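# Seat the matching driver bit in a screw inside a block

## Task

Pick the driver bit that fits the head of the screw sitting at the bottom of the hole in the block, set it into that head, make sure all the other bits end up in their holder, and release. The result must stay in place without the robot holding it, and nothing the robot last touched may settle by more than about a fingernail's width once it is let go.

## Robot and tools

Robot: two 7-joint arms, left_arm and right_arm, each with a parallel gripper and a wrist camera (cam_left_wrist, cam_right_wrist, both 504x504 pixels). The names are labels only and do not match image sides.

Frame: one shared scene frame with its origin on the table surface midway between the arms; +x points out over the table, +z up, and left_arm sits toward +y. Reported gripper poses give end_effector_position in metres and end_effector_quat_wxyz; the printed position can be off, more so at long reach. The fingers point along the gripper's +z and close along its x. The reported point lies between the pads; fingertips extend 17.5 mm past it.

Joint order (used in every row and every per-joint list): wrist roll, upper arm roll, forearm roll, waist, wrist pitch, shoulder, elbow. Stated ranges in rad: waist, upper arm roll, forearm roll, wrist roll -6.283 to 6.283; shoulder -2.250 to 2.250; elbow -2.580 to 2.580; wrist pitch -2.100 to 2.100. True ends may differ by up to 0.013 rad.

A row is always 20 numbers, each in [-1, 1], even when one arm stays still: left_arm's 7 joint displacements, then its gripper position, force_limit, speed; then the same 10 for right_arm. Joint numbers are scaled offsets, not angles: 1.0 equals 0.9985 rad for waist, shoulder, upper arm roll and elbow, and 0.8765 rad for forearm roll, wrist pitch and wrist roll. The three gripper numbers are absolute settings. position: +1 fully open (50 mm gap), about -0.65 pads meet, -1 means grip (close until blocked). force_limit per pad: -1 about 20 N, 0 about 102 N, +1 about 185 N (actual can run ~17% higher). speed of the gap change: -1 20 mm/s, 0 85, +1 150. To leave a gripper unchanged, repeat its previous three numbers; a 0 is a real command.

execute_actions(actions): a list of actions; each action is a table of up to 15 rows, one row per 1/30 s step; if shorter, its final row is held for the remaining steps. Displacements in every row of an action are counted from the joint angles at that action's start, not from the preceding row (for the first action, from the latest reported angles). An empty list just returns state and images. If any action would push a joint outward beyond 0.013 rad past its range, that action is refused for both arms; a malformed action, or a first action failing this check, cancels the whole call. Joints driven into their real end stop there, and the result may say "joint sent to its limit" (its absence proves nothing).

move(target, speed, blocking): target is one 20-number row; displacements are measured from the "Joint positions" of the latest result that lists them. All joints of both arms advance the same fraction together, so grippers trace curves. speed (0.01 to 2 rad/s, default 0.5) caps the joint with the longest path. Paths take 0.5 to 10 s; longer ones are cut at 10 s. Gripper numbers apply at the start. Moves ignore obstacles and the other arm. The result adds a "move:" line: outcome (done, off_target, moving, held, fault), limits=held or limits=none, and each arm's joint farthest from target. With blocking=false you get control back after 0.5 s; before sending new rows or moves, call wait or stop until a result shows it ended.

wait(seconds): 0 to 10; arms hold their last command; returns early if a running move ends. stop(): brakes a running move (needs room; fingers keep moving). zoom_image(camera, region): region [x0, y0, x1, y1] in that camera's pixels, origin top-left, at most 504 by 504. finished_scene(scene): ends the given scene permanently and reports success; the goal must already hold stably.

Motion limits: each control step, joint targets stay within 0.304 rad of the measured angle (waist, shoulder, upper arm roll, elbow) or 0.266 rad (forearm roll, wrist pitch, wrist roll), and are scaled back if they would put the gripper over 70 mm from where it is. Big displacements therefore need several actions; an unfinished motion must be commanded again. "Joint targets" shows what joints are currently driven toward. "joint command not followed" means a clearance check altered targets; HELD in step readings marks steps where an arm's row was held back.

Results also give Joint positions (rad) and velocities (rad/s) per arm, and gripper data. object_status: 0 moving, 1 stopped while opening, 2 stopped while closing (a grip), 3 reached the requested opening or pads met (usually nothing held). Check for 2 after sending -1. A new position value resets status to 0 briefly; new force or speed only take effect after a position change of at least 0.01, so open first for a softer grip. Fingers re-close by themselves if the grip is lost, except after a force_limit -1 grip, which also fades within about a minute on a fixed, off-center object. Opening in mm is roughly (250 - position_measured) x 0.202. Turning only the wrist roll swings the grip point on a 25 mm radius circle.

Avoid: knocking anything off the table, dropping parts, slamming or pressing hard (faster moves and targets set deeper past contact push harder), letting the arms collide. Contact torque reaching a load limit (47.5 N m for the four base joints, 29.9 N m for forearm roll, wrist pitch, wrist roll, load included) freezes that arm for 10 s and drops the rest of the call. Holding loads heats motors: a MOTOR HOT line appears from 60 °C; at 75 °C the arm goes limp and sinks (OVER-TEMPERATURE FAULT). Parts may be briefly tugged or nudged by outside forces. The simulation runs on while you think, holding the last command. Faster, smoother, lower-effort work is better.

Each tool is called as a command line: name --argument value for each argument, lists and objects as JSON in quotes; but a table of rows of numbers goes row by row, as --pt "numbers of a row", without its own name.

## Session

execute_actions --actions '[]'

Scene clock: 0.00 s.
left_arm: end_effector_position=(+0.6461, +0.2797, +0.3438) position_measured=3 object_status=3 end_effector_quat_wxyz=(+0.078, +0.988, +0.027, +0.132) | right_arm: end_effector_position=(+0.7776, -0.2253, +0.2277) position_measured=3 object_status=3 end_effector_quat_wxyz=(-0.017, -0.502, +0.685, -0.527)
Joint names: [wrist roll, upper arm roll, forearm roll, waist, wrist pitch, shoulder, elbow]
Joint positions: left_arm=[ 0.225  0.361 -0.067  0.019  1.297  0.494  1.086] | right_arm=[ 3.705  0.24   0.88  -0.653  1.519  1.32   0.375]
Joint velocities: left_arm=[-0.001 -0.    -0.001  0.    -0.001  0.001  0.001] | right_arm=[-0.     0.     0.001  0.     0.     0.    -0.   ]
Joint targets: left_arm=[0.225 0.361 -0.067 0.019 1.297 0.494 1.086] | right_arm=[3.705 0.240 0.880 -0.653 1.519 1.320 0.375]

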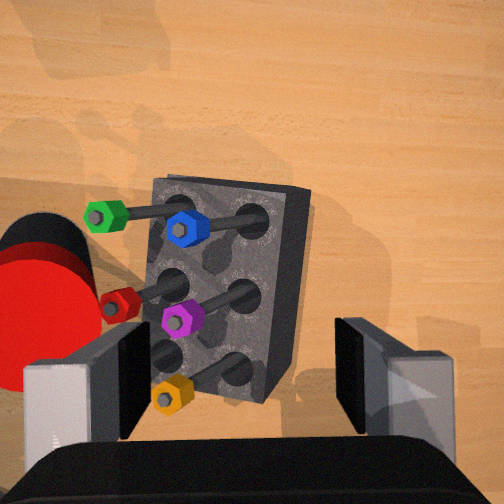

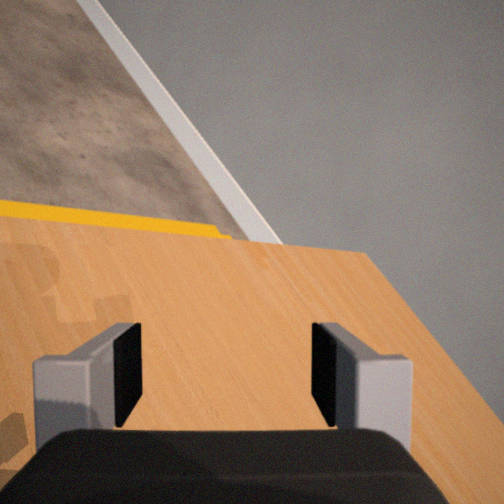

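move --target '[0.2257,-0.3615,-0.1709,0.4981,-0.5963,-0.3194,0.6156,1,-1,1, 0.964,-0.2404,-0.9926,0.1362,0.2293,-0.9915,0.5759,1,-1,1]' --speed 0.9

Scene clock: 7.37 s.
left_arm: end_effector_position=(+0.5600, +0.2188, +0.3182) position_measured=3 object_status=3 end_effector_quat_wxyz=(+0.007, +0.965, -0.028, +0.259) | right_arm: end_effector_position=(+0.4545, -0.1585, +0.4490) position_measured=3 object_status=3 end_effector_quat_wxyz=(-0.062, +0.828, -0.557, +0.034)
Joint names: [wrist roll, upper arm roll, forearm roll, waist, wrist pitch, shoulder, elbow]
Joint positions: left_arm=[ 0.423  0.    -0.217  0.516  0.774  0.175  1.701] | right_arm=[ 4.55  -0.     0.01  -0.517  1.72   0.33   0.95 ]
Joint velocities: left_arm=[-0.001  0.     0.     0.002  0.     0.001 -0.001] | right_arm=[-0.001 -0.    -0.001  0.    -0.    -0.002  0.001]
Joint targets: left_arm=[0.423 0.000 -0.217 0.517 0.774 0.175 1.701] | right_arm=[4.550 -0.000 0.010 -0.517 1.720 0.330 0.950]
move: done; limits=none; left_arm: farthest joint: the waist, 0.000 radians from its target (0.497 radians at the start); right_arm: farthest joint: the waist, 0.000 radians from its target (0.136 radians at the start)

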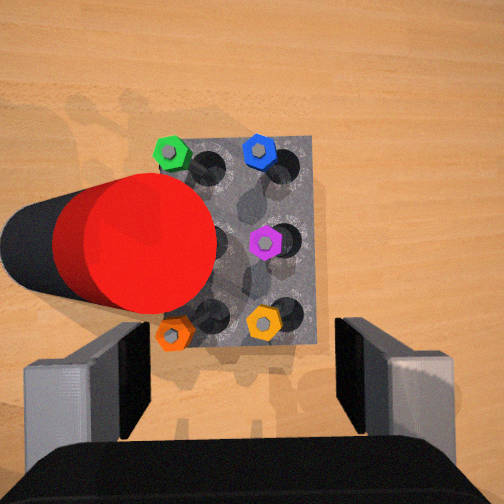

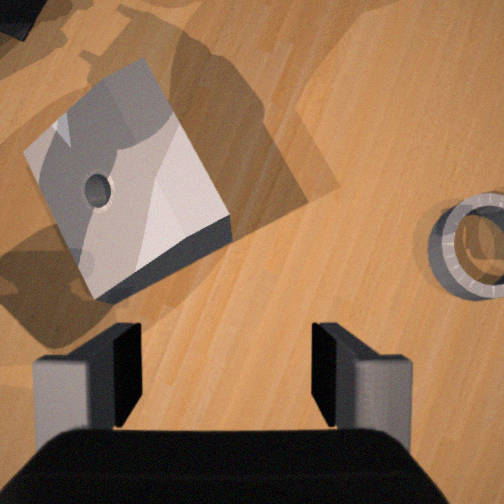

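zoom_image --camera "cam_left_wrist" --region '[180, 135, 310, 200]'

zoom_image --camera "cam_left_wrist" --region '[180, 285, 310, 350]'

zoom_image --camera "cam_left_wrist" --region '[190, 210, 320, 275]'

zoom_image --camera "cam_right_wrist" --region '[0, 40, 260, 320]'

Region (180, 135, 310, 200) of cam_left_wrist's 504x504 image, scaled by 3.877.

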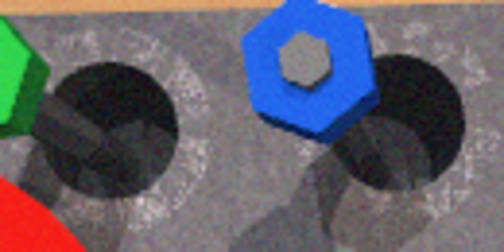

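Region (180, 285, 310, 350) of cam_left_wrist's 504x504 image, scaled by 3.877.

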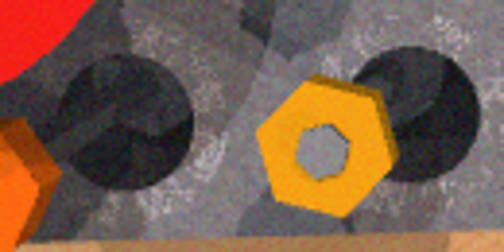

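Region (190, 210, 320, 275) of cam_left_wrist's 504x504 image, scaled by 3.877.

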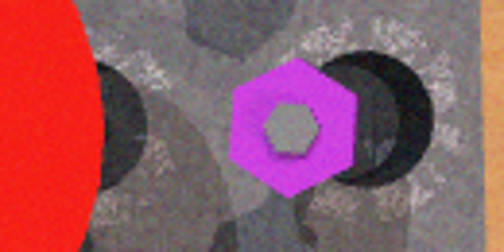

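Region (0, 40, 260, 320) of cam_right_wrist's 504x504 image, scaled by 1.800; it fills the left 468 columns of this view, and the rest is white.

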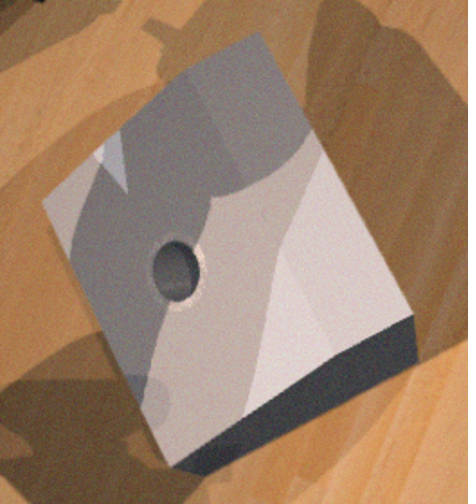

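zoom_image --camera "cam_left_wrist" --region '[186, 146, 232, 192]'

zoom_image --camera "cam_left_wrist" --region '[189, 294, 235, 340]'

zoom_image --camera "cam_left_wrist" --region '[260, 144, 306, 190]'

zoom_image --camera "cam_left_wrist" --region '[262, 292, 308, 338]'

Region (186, 146, 232, 192) of cam_left_wrist's 504x504 image, scaled by 10.957.

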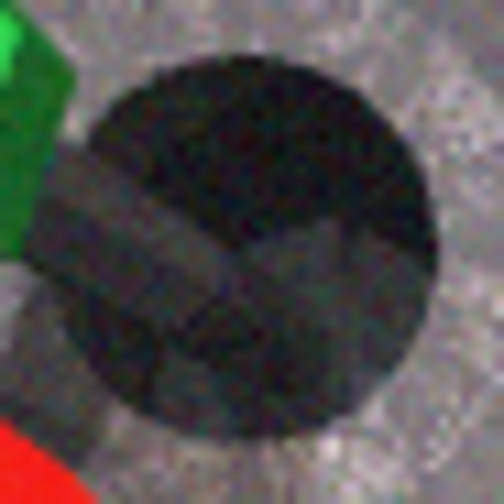

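Region (189, 294, 235, 340) of cam_left_wrist's 504x504 image, scaled by 10.957.

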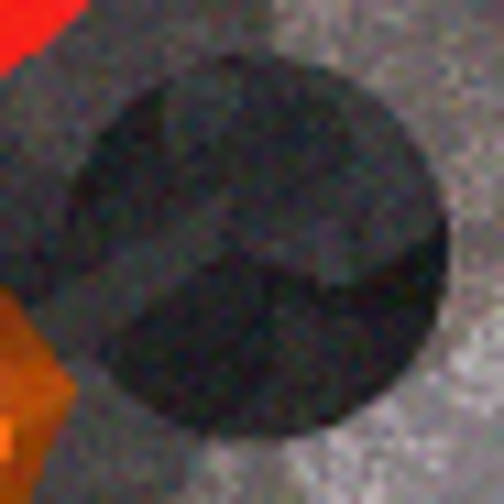

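Region (260, 144, 306, 190) of cam_left_wrist's 504x504 image, scaled by 10.957.

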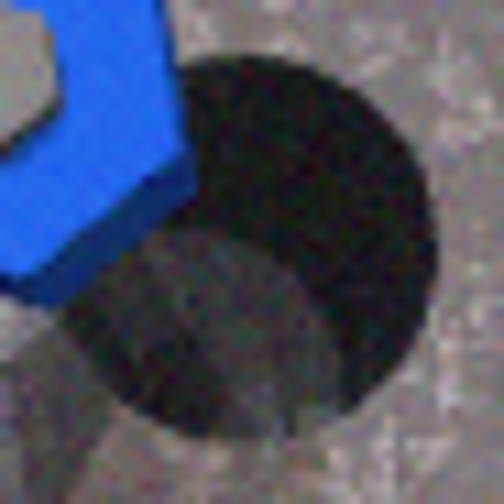

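Region (262, 292, 308, 338) of cam_left_wrist's 504x504 image, scaled by 10.957.

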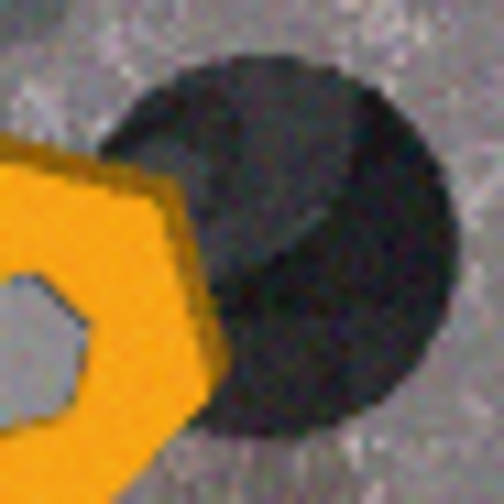

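execute_actions --actions '[]'

Scene clock: 12.27 s.
left_arm: end_effector_position=(+0.5600, +0.2187, +0.3183) position_measured=3 object_status=3 end_effector_quat_wxyz=(+0.007, +0.965, -0.028, +0.259) | right_arm: end_effector_position=(+0.4545, -0.1586, +0.4491) position_measured=3 object_status=3 end_effector_quat_wxyz=(-0.063, +0.828, -0.557, +0.034)
Joint names: [wrist roll, upper arm roll, forearm roll, waist, wrist pitch, shoulder, elbow]
Joint positions: left_arm=[ 0.423  0.    -0.217  0.517  0.774  0.175  1.701] | right_arm=[ 4.55  -0.     0.01  -0.517  1.72   0.33   0.95 ]
Joint velocities: left_arm=[ 0.003 -0.     0.    -0.001  0.     0.001  0.   ] | right_arm=[ 0.     0.001 -0.001 -0.     0.001 -0.    -0.   ]
Joint targets: left_arm=[0.423 0.000 -0.217 0.517 0.774 0.175 1.701] | right_arm=[4.550 -0.000 0.010 -0.517 1.720 0.330 0.950]

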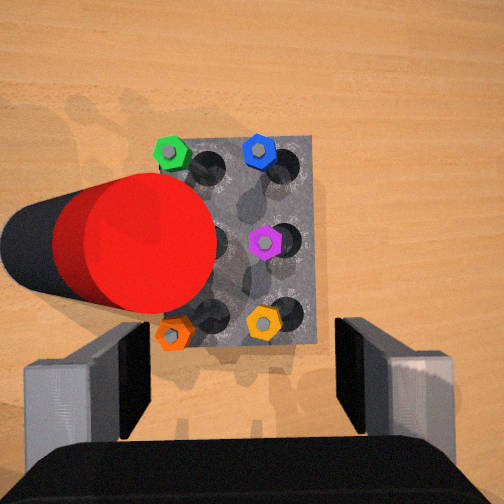

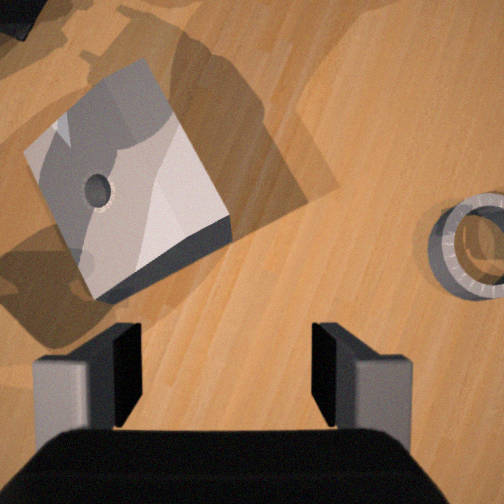

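move --target '[-0.4735,0,0.2419,0.3392,-0.3473,0.0715,0.2013,1,-1,1, 0,0,0,0,0,0,0,1,-1,1]' --speed 0.4

Scene clock: 16.40 s.
left_arm: end_effector_position=(+0.4598, +0.0166, +0.2348) position_measured=3 object_status=3 end_effector_quat_wxyz=(+0.088, +0.908, -0.330, +0.243) | right_arm: end_effector_position=(+0.4545, -0.1586, +0.4491) position_measured=3 object_status=3 end_effector_quat_wxyz=(-0.063, +0.828, -0.557, +0.034)
Joint names: [wrist roll, upper arm roll, forearm roll, waist, wrist pitch, shoulder, elbow]
Joint positions: left_arm=[ 0.008  0.    -0.005  0.855  0.47   0.246  1.902] | right_arm=[ 4.55  -0.     0.01  -0.517  1.72   0.33   0.95 ]
Joint velocities: left_arm=[ 0.002 -0.    -0.001  0.003 -0.    -0.002  0.   ] | right_arm=[ 0.    -0.     0.001  0.     0.    -0.    -0.   ]
Joint targets: left_arm=[0.008 0.000 -0.005 0.855 0.470 0.246 1.902] | right_arm=[4.550 -0.000 0.010 -0.517 1.720 0.330 0.950]
move: done; limits=none; left_arm: farthest joint: the waist, 0.001 radians from its target (0.339 radians at the start); right_arm: farthest joint: the waist, 0.000 radians from its target (0.000 radians at the start)

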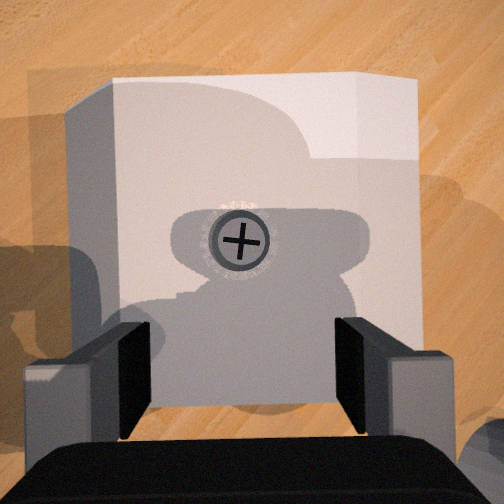

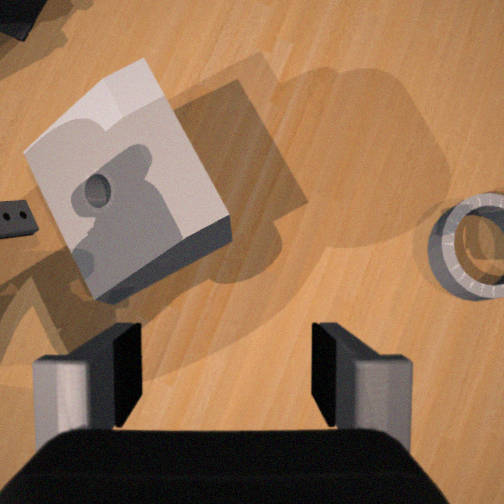

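zoom_image --camera "cam_left_wrist" --region '[200, 200, 284, 284]'

Region (200, 200, 284, 284) of cam_left_wrist's 504x504 image, scaled by 6.000.

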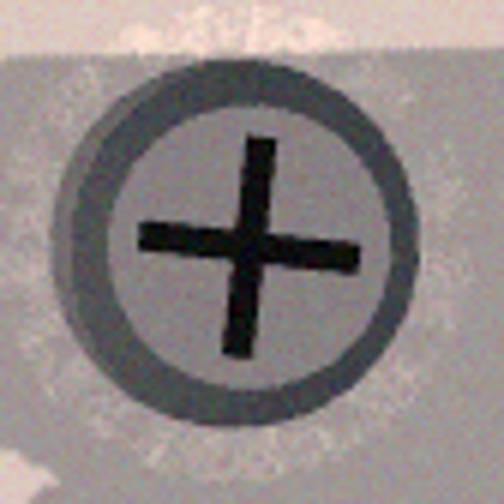

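move --target '[0.8546,0,-0.5425,-0.2943,-0.1025,0.3225,-0.1661,1,-1,1, 0,0,0,0,0,0,0,1,-1,1]' --speed 0.6

Scene clock: 28.83 s.
left_arm: end_effector_position=(+0.6324, +0.1690, +0.1425) position_measured=3 object_status=3 end_effector_quat_wxyz=(+0.008, +0.965, -0.028, +0.259) | right_arm: end_effector_position=(+0.4545, -0.1586, +0.4491) position_measured=3 object_status=3 end_effector_quat_wxyz=(-0.063, +0.828, -0.557, +0.034)
Joint names: [wrist roll, upper arm roll, forearm roll, waist, wrist pitch, shoulder, elbow]
Joint positions: left_arm=[ 0.757  0.    -0.481  0.561  0.38   0.568  1.736] | right_arm=[ 4.55  -0.     0.01  -0.517  1.72   0.33   0.95 ]
Joint velocities: left_arm=[ 0.001 -0.    -0.    -0.004 -0.001  0.002 -0.002] | right_arm=[-0.001  0.     0.001  0.    -0.     0.     0.   ]
Joint targets: left_arm=[0.757 0.000 -0.481 0.561 0.380 0.568 1.736] | right_arm=[4.550 -0.000 0.010 -0.517 1.720 0.330 0.950]
move: done; limits=none; left_arm: farthest joint: the waist, 0.000 radians from its target (0.294 radians at the start); right_arm: farthest joint: the waist, 0.000 radians from its target (0.000 radians at the start)

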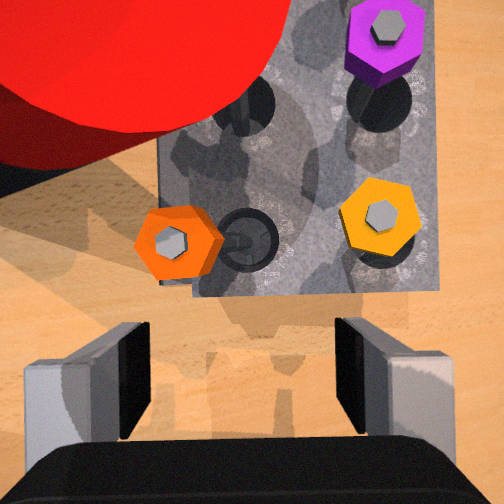

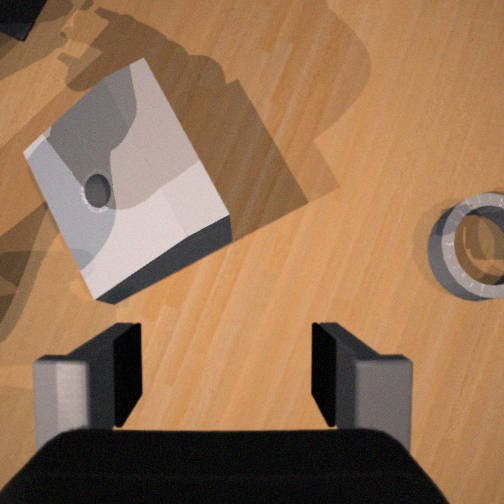

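zoom_image --camera "cam_left_wrist" --region '[206, 198, 290, 282]'

Region (206, 198, 290, 282) of cam_left_wrist's 504x504 image, scaled by 6.000.

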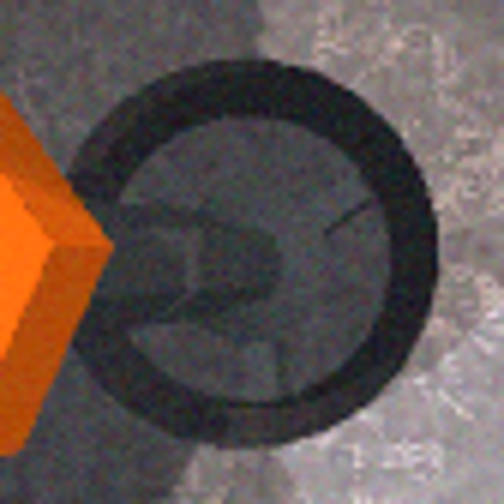

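move --target '[-0.1946,0,0.1568,-0.0294,0.1222,0.0344,-0.1607,1,-1,1, 0,0,0,0,0,0,0,1,-1,1]' --speed 0.3

zoom_image --camera "cam_left_wrist" --region '[206, 198, 290, 282]'

Scene clock: 31.60 s.
left_arm: end_effector_position=(+0.6721, +0.1675, +0.1657) position_measured=3 object_status=3 end_effector_quat_wxyz=(+0.008, +0.965, -0.028, +0.259) | right_arm: end_effector_position=(+0.4545, -0.1586, +0.4491) position_measured=3 object_status=3 end_effector_quat_wxyz=(-0.063, +0.828, -0.557, +0.034)
Joint names: [wrist roll, upper arm roll, forearm roll, waist, wrist pitch, shoulder, elbow]
Joint positions: left_arm=[ 0.586  0.    -0.343  0.532  0.487  0.602  1.575] | right_arm=[ 4.55  -0.     0.01  -0.517  1.72   0.33   0.95 ]
Joint velocities: left_arm=[ 0.     0.     0.    -0.001 -0.     0.003  0.   ] | right_arm=[0.    0.    0.001 0.    0.    0.    0.   ]
Joint targets: left_arm=[0.586 0.000 -0.343 0.532 0.487 0.602 1.575] | right_arm=[4.550 -0.000 0.010 -0.517 1.720 0.330 0.950]
move: done; limits=none; left_arm: farthest joint: the waist, 0.001 radians from its target (0.029 radians at the start); right_arm: farthest joint: the waist, 0.000 radians from its target (0.000 radians at the start)

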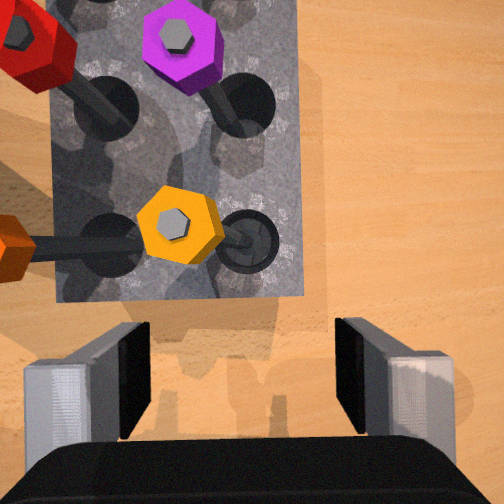

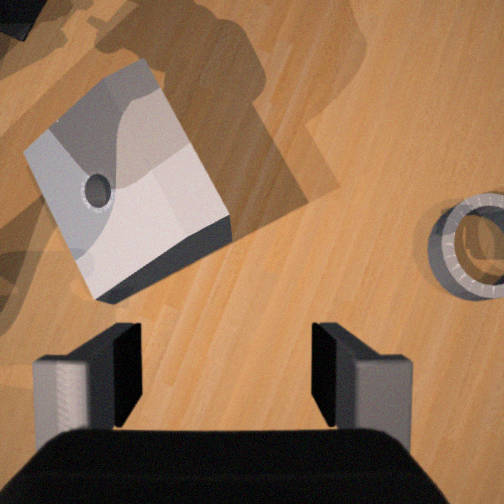

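Region (206, 198, 290, 282) of cam_left_wrist's 504x504 image, scaled by 6.000.

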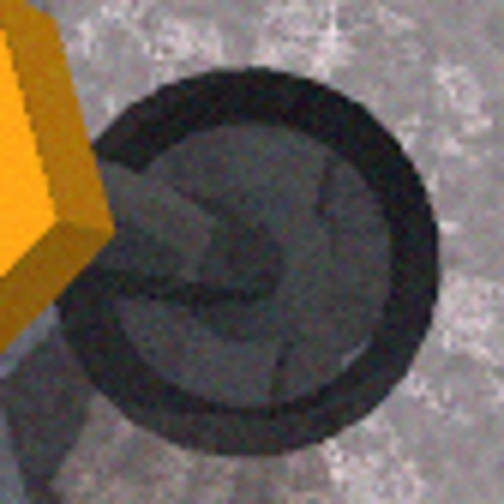

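zoom_image --camera "cam_left_wrist" --region '[176, 170, 320, 314]'

Region (176, 170, 320, 314) of cam_left_wrist's 504x504 image, scaled by 3.500.

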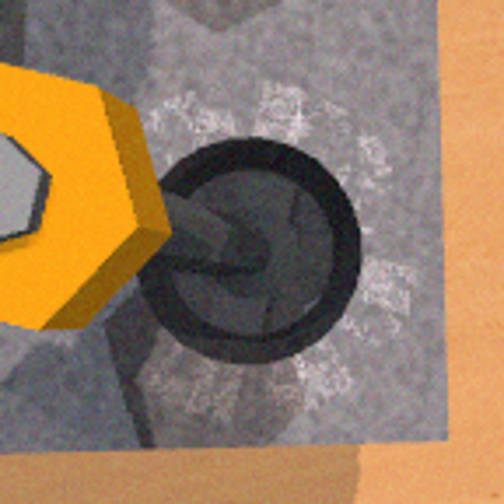

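move --target '[0.5408,0,0.0364,0.0181,0.1001,-0.1118,0.0252,1,-1,1, 0,0,0,0,0,0,0,1,-1,1]' --speed 0.6

Scene clock: 42.97 s.
left_arm: end_effector_position=(+0.6340, +0.1671, +0.2069) position_measured=3 object_status=3 end_effector_quat_wxyz=(+0.071, +0.943, +0.212, +0.249) | right_arm: end_effector_position=(+0.4545, -0.1586, +0.4491) position_measured=3 object_status=3 end_effector_quat_wxyz=(-0.063, +0.828, -0.557, +0.034)
Joint names: [wrist roll, upper arm roll, forearm roll, waist, wrist pitch, shoulder, elbow]
Joint positions: left_arm=[ 1.06   0.    -0.311  0.55   0.575  0.491  1.6  ] | right_arm=[ 4.55  -0.     0.01  -0.517  1.72   0.33   0.95 ]
Joint velocities: left_arm=[ 0.002  0.     0.     0.001  0.    -0.002  0.   ] | right_arm=[-0. -0. -0.  0.  0.  0. -0.]
Joint targets: left_arm=[1.060 0.000 -0.311 0.550 0.575 0.490 1.600] | right_arm=[4.550 -0.000 0.010 -0.517 1.720 0.330 0.950]
move: done; limits=none; left_arm: farthest joint: the waist, 0.000 radians from its target (0.018 radians at the start); right_arm: farthest joint: the waist, 0.000 radians from its target (0.000 radians at the start)

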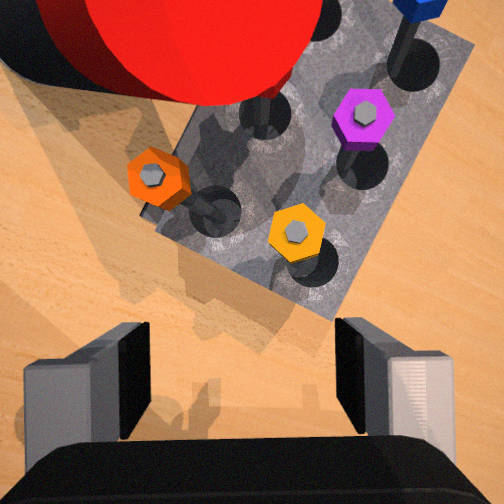

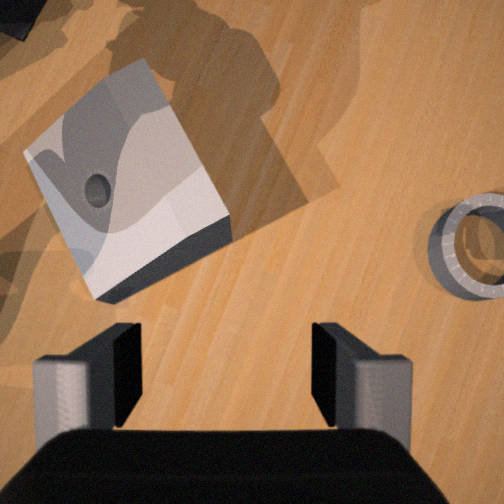

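move --target '[0.7885,0,0.2391,-0.2300,-0.0057,0.0992,-0.1371,1,-1,1, 0,0,0,0,0,0,0,1,-1,1]' --speed 0.6

zoom_image --camera "cam_left_wrist" --region '[188, 182, 308, 302]'

Scene clock: 45.00 s.
left_arm: end_effector_position=(+0.6980, +0.2406, +0.1896) position_measured=3 object_status=3 end_effector_quat_wxyz=(+0.188, +0.703, +0.663, +0.178) | right_arm: end_effector_position=(+0.4545, -0.1586, +0.4491) position_measured=3 object_status=3 end_effector_quat_wxyz=(-0.063, +0.828, -0.557, +0.034)
Joint names: [wrist roll, upper arm roll, forearm roll, waist, wrist pitch, shoulder, elbow]
Joint positions: left_arm=[ 1.751  0.    -0.102  0.321  0.57   0.59   1.464] | right_arm=[ 4.55  -0.     0.01  -0.517  1.72   0.33   0.95 ]
Joint velocities: left_arm=[ 0.    -0.    -0.001 -0.004 -0.     0.001 -0.   ] | right_arm=[-0.001 -0.     0.001 -0.    -0.     0.     0.   ]
Joint targets: left_arm=[1.751 0.000 -0.102 0.321 0.570 0.590 1.464] | right_arm=[4.550 -0.000 0.010 -0.517 1.720 0.330 0.950]
move: done; limits=none; left_arm: farthest joint: the waist, 0.001 radians from its target (0.230 radians at the start); right_arm: farthest joint: the waist, 0.000 radians from its target (0.000 radians at the start)

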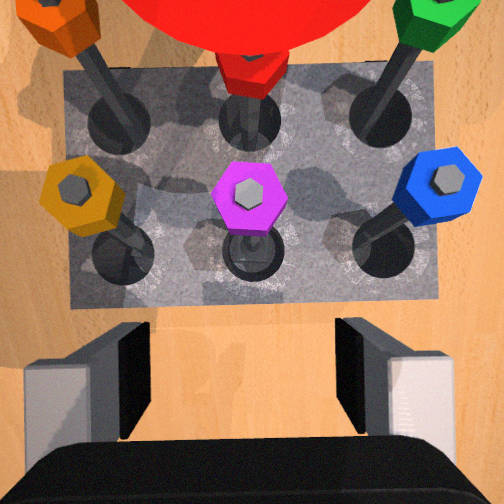

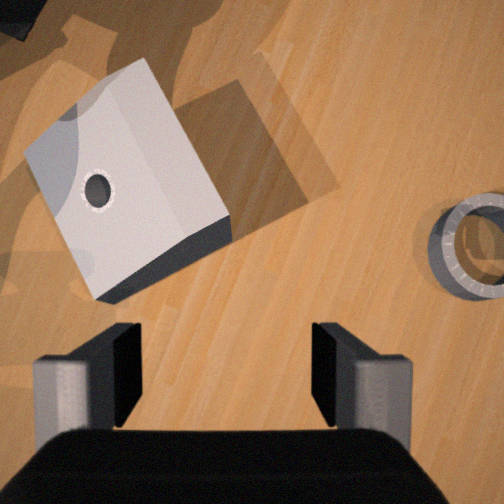

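Region (188, 182, 308, 302) of cam_left_wrist's 504x504 image, scaled by 4.200.

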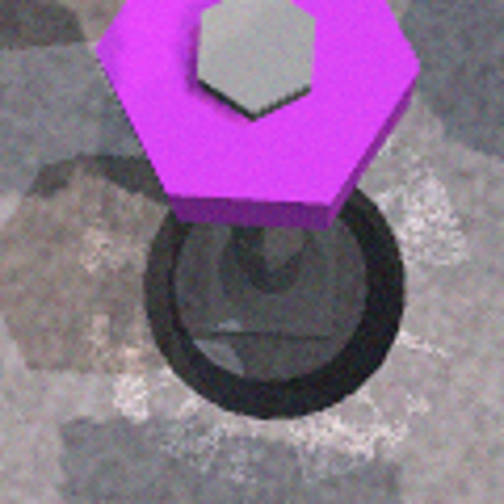

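move --target '[-0.1748,0,0.0990,-0.0939,-0.0026,-0.0065,0.0029,1,-1,1, 0,0,0,0,0,0,0,1,-1,1]' --speed 0.3

zoom_image --camera "cam_left_wrist" --region '[188, 182, 308, 302]'

Scene clock: 48.03 s.
left_arm: end_effector_position=(+0.7046, +0.2878, +0.1923) position_measured=3 object_status=3 end_effector_quat_wxyz=(+0.189, +0.702, +0.663, +0.178) | right_arm: end_effector_position=(+0.4545, -0.1586, +0.4491) position_measured=3 object_status=3 end_effector_quat_wxyz=(-0.063, +0.828, -0.557, +0.034)
Joint names: [wrist roll, upper arm roll, forearm roll, waist, wrist pitch, shoulder, elbow]
Joint positions: left_arm=[ 1.598  0.    -0.015  0.228  0.567  0.583  1.466] | right_arm=[ 4.55  -0.     0.01  -0.517  1.72   0.33   0.95 ]
Joint velocities: left_arm=[-0.    -0.    -0.    -0.003  0.    -0.002  0.001] | right_arm=[ 0. -0.  0. -0.  0.  0.  0.]
Joint targets: left_arm=[1.598 0.000 -0.015 0.227 0.567 0.583 1.466] | right_arm=[4.550 -0.000 0.010 -0.517 1.720 0.330 0.950]
move: done; limits=none; left_arm: farthest joint: the waist, 0.000 radians from its target (0.093 radians at the start); right_arm: farthest joint: the waist, 0.000 radians from its target (0.000 radians at the start)

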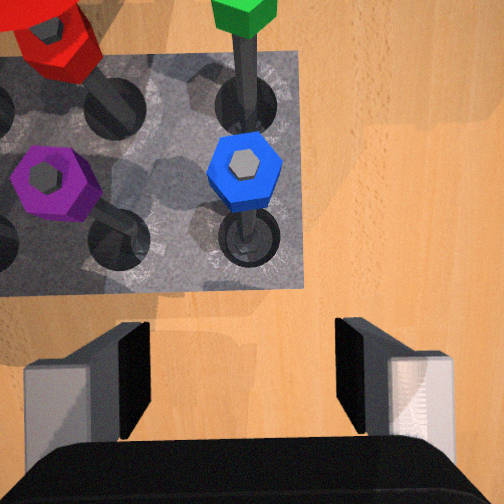

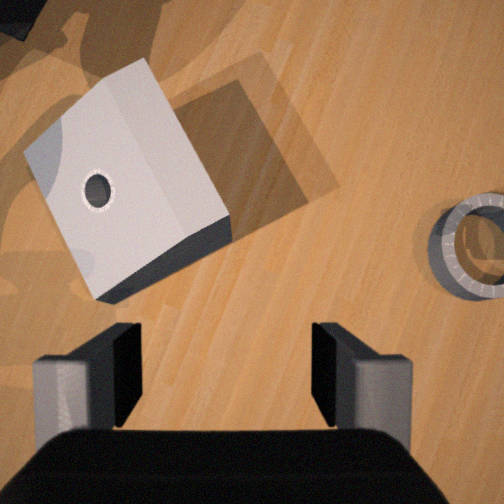

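Region (188, 182, 308, 302) of cam_left_wrist's 504x504 image, scaled by 4.200.

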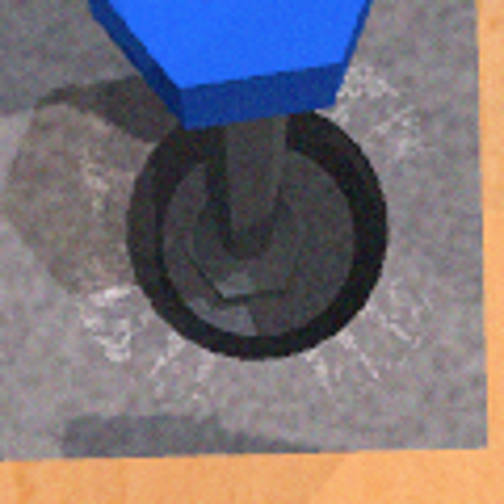

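move --target '[0.0055,0,-0.0038,0.002,-0.026,-0.1795,0.2036,1,-1,1, 0,0,0,0,0,0,0,1,-1,1]' --speed 0.3

zoom_image --camera "cam_left_wrist" --region '[198, 188, 298, 288]'

Scene clock: 51.30 s.
left_arm: end_effector_position=(+0.6345, +0.2923, +0.2210) position_measured=3 object_status=3 end_effector_quat_wxyz=(+0.188, +0.702, +0.663, +0.178) | right_arm: end_effector_position=(+0.4545, -0.1586, +0.4491) position_measured=3 object_status=3 end_effector_quat_wxyz=(-0.063, +0.828, -0.557, +0.034)
Joint names: [wrist roll, upper arm roll, forearm roll, waist, wrist pitch, shoulder, elbow]
Joint positions: left_arm=[ 1.603  0.    -0.018  0.23   0.545  0.404  1.67 ] | right_arm=[ 4.55  -0.     0.01  -0.517  1.72   0.33   0.95 ]
Joint velocities: left_arm=[ 0.001  0.    -0.    -0.    -0.002 -0.002  0.   ] | right_arm=[-0.    -0.001 -0.001  0.     0.001 -0.    -0.   ]
Joint targets: left_arm=[1.603 0.000 -0.018 0.230 0.545 0.404 1.670] | right_arm=[4.550 -0.000 0.010 -0.517 1.720 0.330 0.950]
move: done; limits=none; left_arm: farthest joint: the waist, 0.000 radians from its target (0.003 radians at the start); right_arm: farthest joint: the waist, 0.000 radians from its target (0.000 radians at the start)

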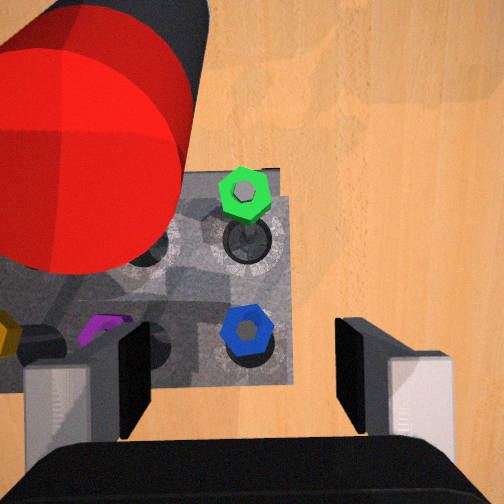

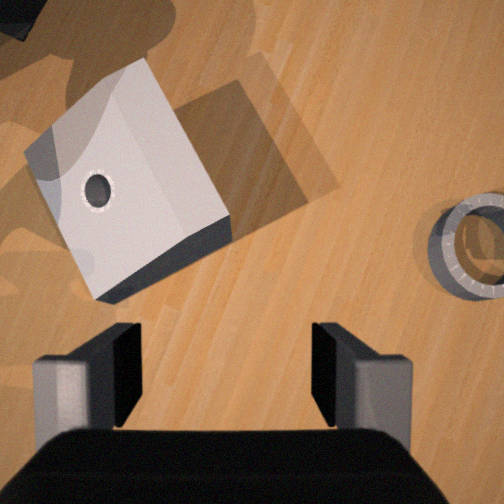

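Region (198, 188, 298, 288) of cam_left_wrist's 504x504 image, scaled by 5.040.

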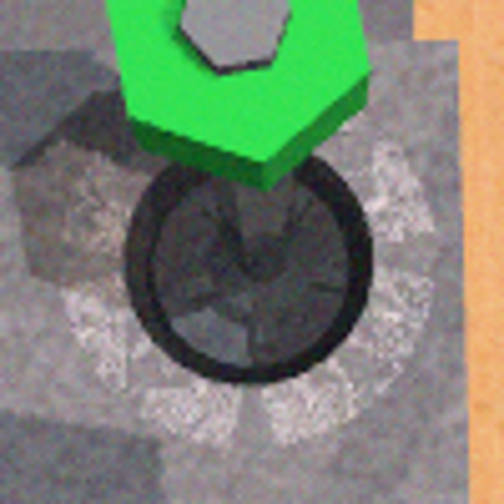

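zoom_image --camera "cam_left_wrist" --region '[218, 210, 278, 270]'

Region (218, 210, 278, 270) of cam_left_wrist's 504x504 image, scaled by 8.400.

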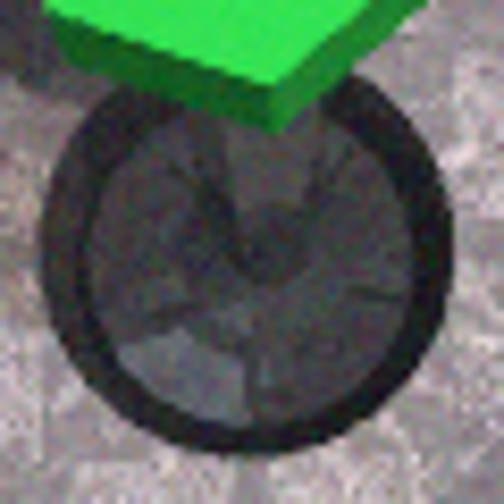

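move --target '[0.8007,0,0.8132,-0.4909,0.7093,0.1763,-0.3054,1,-1,1, 0,0,0,0,0,0,0,1,-1,1]' --speed 0.6

Scene clock: 67.40 s.
left_arm: end_effector_position=(+0.6477, +0.3610, +0.2679) position_measured=3 object_status=3 end_effector_quat_wxyz=(+0.196, +0.071, +0.946, -0.247) | right_arm: end_effector_position=(+0.4545, -0.1586, +0.4491) position_measured=3 object_status=3 end_effector_quat_wxyz=(-0.063, +0.828, -0.557, +0.034)
Joint names: [wrist roll, upper arm roll, forearm roll, waist, wrist pitch, shoulder, elbow]
Joint positions: left_arm=[ 2.305  0.     0.694 -0.26   1.166  0.58   1.365] | right_arm=[ 4.55  -0.     0.01  -0.517  1.72   0.33   0.95 ]
Joint velocities: left_arm=[ 0.     0.001 -0.    -0.002  0.     0.001 -0.002] | right_arm=[ 0.     0.001  0.    -0.     0.     0.    -0.001]
Joint targets: left_arm=[2.305 0.000 0.694 -0.260 1.166 0.580 1.365] | right_arm=[4.550 -0.000 0.010 -0.517 1.720 0.330 0.950]
move: done; limits=none; left_arm: farthest joint: the waist, 0.000 radians from its target (0.490 radians at the start); right_arm: farthest joint: the waist, 0.000 radians from its target (0.000 radians at the start)

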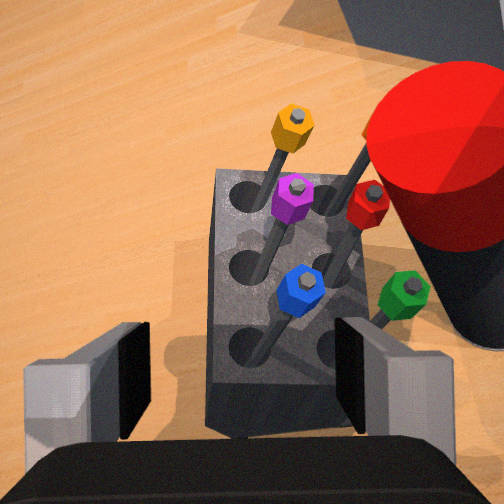

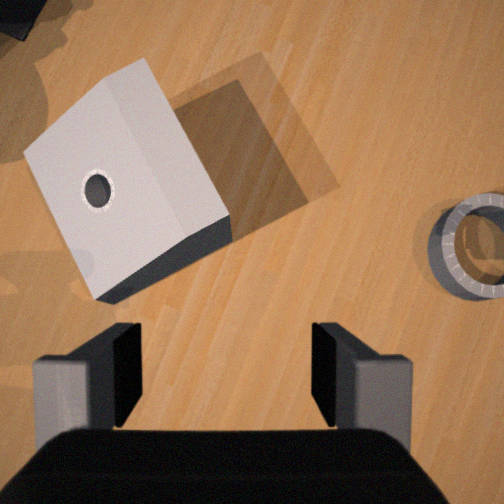

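move --target '[0,0,0.0008,0,0.0008,0.4507,0,1,-1,1, 0,0,0,0,0,0,0,1,-1,1]' --speed 0.35

Scene clock: 69.47 s.
left_arm: end_effector_position=(+0.5913, +0.3360, +0.0329) position_measured=3 object_status=3 end_effector_quat_wxyz=(+0.004, +0.001, +0.940, -0.341) | right_arm: end_effector_position=(+0.4545, -0.1586, +0.4491) position_measured=3 object_status=3 end_effector_quat_wxyz=(-0.063, +0.828, -0.557, +0.034)
Joint names: [wrist roll, upper arm roll, forearm roll, waist, wrist pitch, shoulder, elbow]
Joint positions: left_arm=[ 2.305  0.     0.695 -0.26   1.167  1.03   1.365] | right_arm=[ 4.55  -0.     0.01  -0.517  1.72   0.33   0.95 ]
Joint velocities: left_arm=[-0.001  0.    -0.    -0.     0.     0.003 -0.   ] | right_arm=[ 0.    -0.    -0.     0.     0.     0.     0.001]
Joint targets: left_arm=[2.305 0.000 0.695 -0.260 1.167 1.030 1.365] | right_arm=[4.550 -0.000 0.010 -0.517 1.720 0.330 0.950]
move: done; limits=none; left_arm: farthest joint: the waist, 0.000 radians from its target (0.000 radians at the start); right_arm: farthest joint: the waist, 0.000 radians from its target (0.000 radians at the start)

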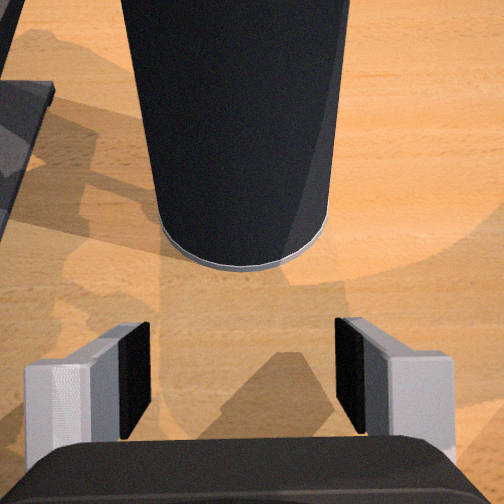

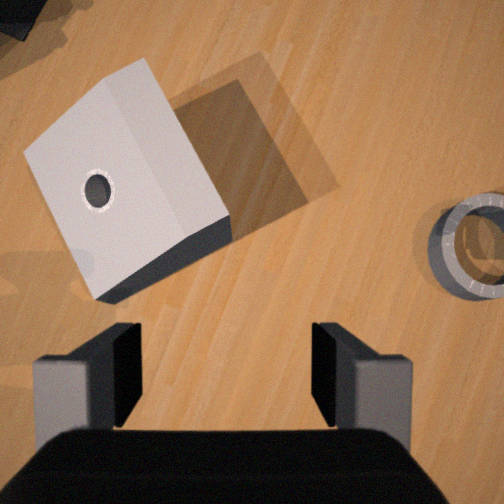

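move --target '[0.0168,0,0.0598,0.0781,-0.0718,-0.0131,0.0602,1,-1,1, 0,0,0,0,0,0,0,1,-1,1]' --speed 0.08

Scene clock: 74.70 s.
left_arm: end_effector_position=(+0.5909, +0.2884, +0.0285) position_measured=3 object_status=3 end_effector_quat_wxyz=(+0.000, -0.000, +0.940, -0.342) | right_arm: end_effector_position=(+0.4545, -0.1586, +0.4491) position_measured=3 object_status=3 end_effector_quat_wxyz=(-0.063, +0.828, -0.557, +0.034)
Joint names: [wrist roll, upper arm roll, forearm roll, waist, wrist pitch, shoulder, elbow]
Joint positions: left_arm=[ 2.319  0.     0.748 -0.182  1.104  1.017  1.425] | right_arm=[ 4.55  -0.     0.01  -0.517  1.72   0.33   0.95 ]
Joint velocities: left_arm=[-0.001 -0.    -0.     0.002  0.001 -0.001  0.   ] | right_arm=[ 0.    -0.     0.001 -0.     0.    -0.    -0.001]
Joint targets: left_arm=[2.319 0.000 0.748 -0.182 1.104 1.017 1.425] | right_arm=[4.550 -0.000 0.010 -0.517 1.720 0.330 0.950]
move: done; limits=none; left_arm: farthest joint: the waist, 0.000 radians from its target (0.078 radians at the start); right_arm: farthest joint: the waist, 0.000 radians from its target (0.000 radians at the start)

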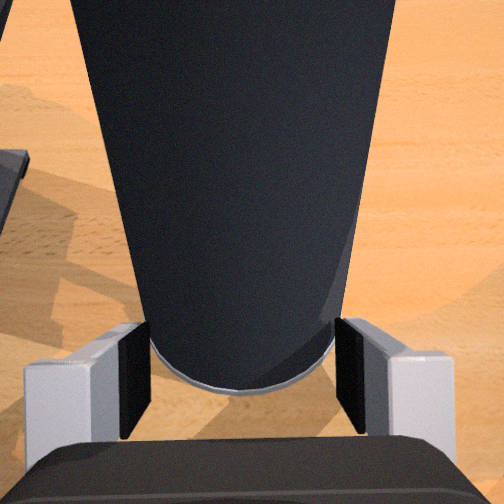

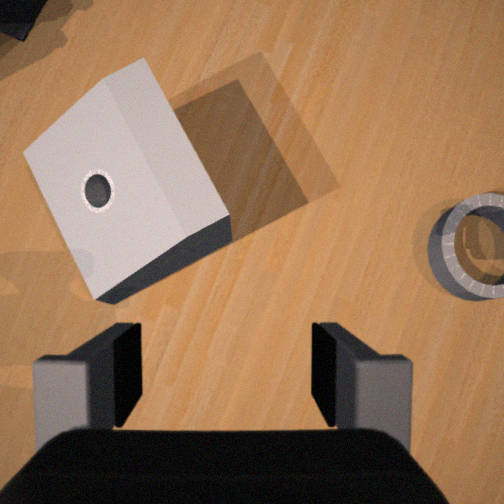

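move --target '[-0.0234,0,0.0181,0.0079,-0.0298,-0.0174,0.0491,1,-1,1, 0,0,0,0,0,0,0,1,-1,1]' --speed 0.04

Scene clock: 78.10 s.
left_arm: end_effector_position=(+0.5816, +0.2808, +0.0285) position_measured=3 object_status=3 end_effector_quat_wxyz=(+0.001, -0.000, +0.940, -0.342) | right_arm: end_effector_position=(+0.4545, -0.1586, +0.4491) position_measured=3 object_status=3 end_effector_quat_wxyz=(-0.063, +0.828, -0.557, +0.034)
Joint names: [wrist roll, upper arm roll, forearm roll, waist, wrist pitch, shoulder, elbow]
Joint positions: left_arm=[ 2.299 -0.     0.764 -0.175  1.078  0.999  1.473] | right_arm=[ 4.55  -0.     0.01  -0.517  1.72   0.33   0.95 ]
Joint velocities: left_arm=[-0.    -0.    -0.     0.    -0.001 -0.002  0.001] | right_arm=[-0.    -0.001 -0.002  0.    -0.    -0.    -0.   ]
Joint targets: left_arm=[2.299 0.000 0.763 -0.175 1.078 0.999 1.474] | right_arm=[4.550 -0.000 0.010 -0.517 1.720 0.330 0.950]
move: done; limits=none; left_arm: farthest joint: the waist, 0.001 radians from its target (0.008 radians at the start); right_arm: farthest joint: the waist, 0.000 radians from its target (0.000 radians at the start)

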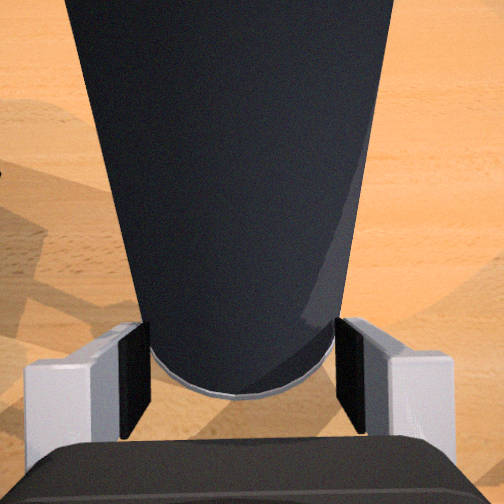

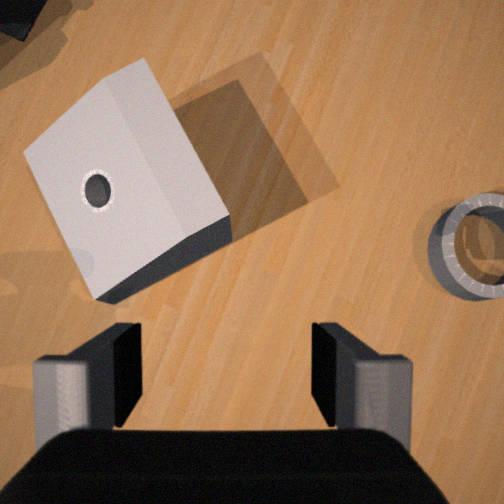

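move --target '[-0.0995,0,0.0826,0.0349,-0.1144,-0.0638,0.1886,1,-1,1, 0,0,0,0,0,0,0,1,-1,1]' --speed 0.1

Scene clock: 80.87 s.
left_arm: end_effector_position=(+0.5411, +0.2491, +0.0282) position_measured=3 object_status=3 end_effector_quat_wxyz=(+0.001, -0.000, +0.940, -0.342) | right_arm: end_effector_position=(+0.4545, -0.1586, +0.4491) position_measured=3 object_status=3 end_effector_quat_wxyz=(-0.063, +0.828, -0.557, +0.034)
Joint names: [wrist roll, upper arm roll, forearm roll, waist, wrist pitch, shoulder, elbow]
Joint positions: left_arm=[ 2.212 -0.     0.836 -0.14   0.977  0.935  1.661] | right_arm=[ 4.55  -0.     0.01  -0.517  1.72   0.33   0.95 ]
Joint velocities: left_arm=[-0.001 -0.     0.     0.    -0.001 -0.002  0.   ] | right_arm=[ 0.     0.     0.002  0.     0.    -0.     0.001]
Joint targets: left_arm=[2.212 -0.000 0.836 -0.140 0.977 0.935 1.662] | right_arm=[4.550 -0.000 0.010 -0.517 1.720 0.330 0.950]
move: done; limits=none; left_arm: farthest joint: the wrist pitch, 0.001 radians from its target (0.100 radians at the start); right_arm: farthest joint: the waist, 0.000 radians from its target (0.000 radians at the start)

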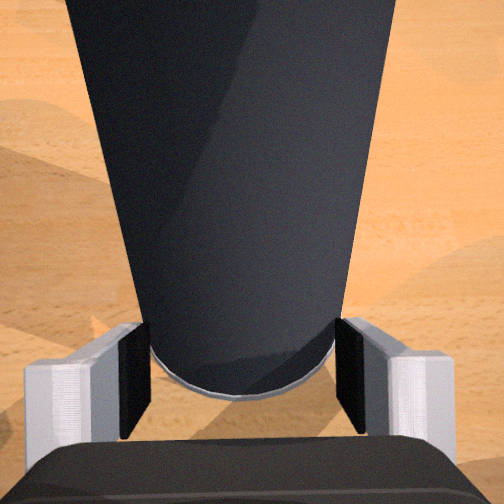

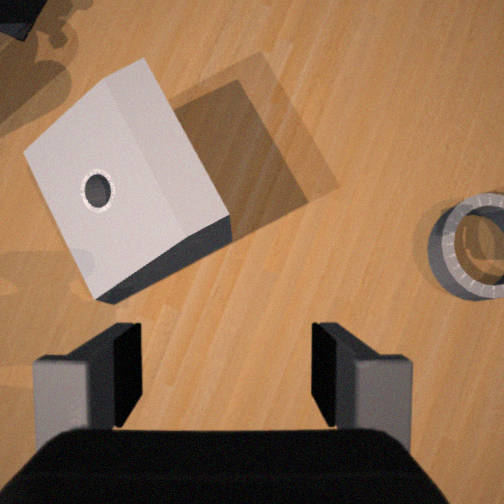

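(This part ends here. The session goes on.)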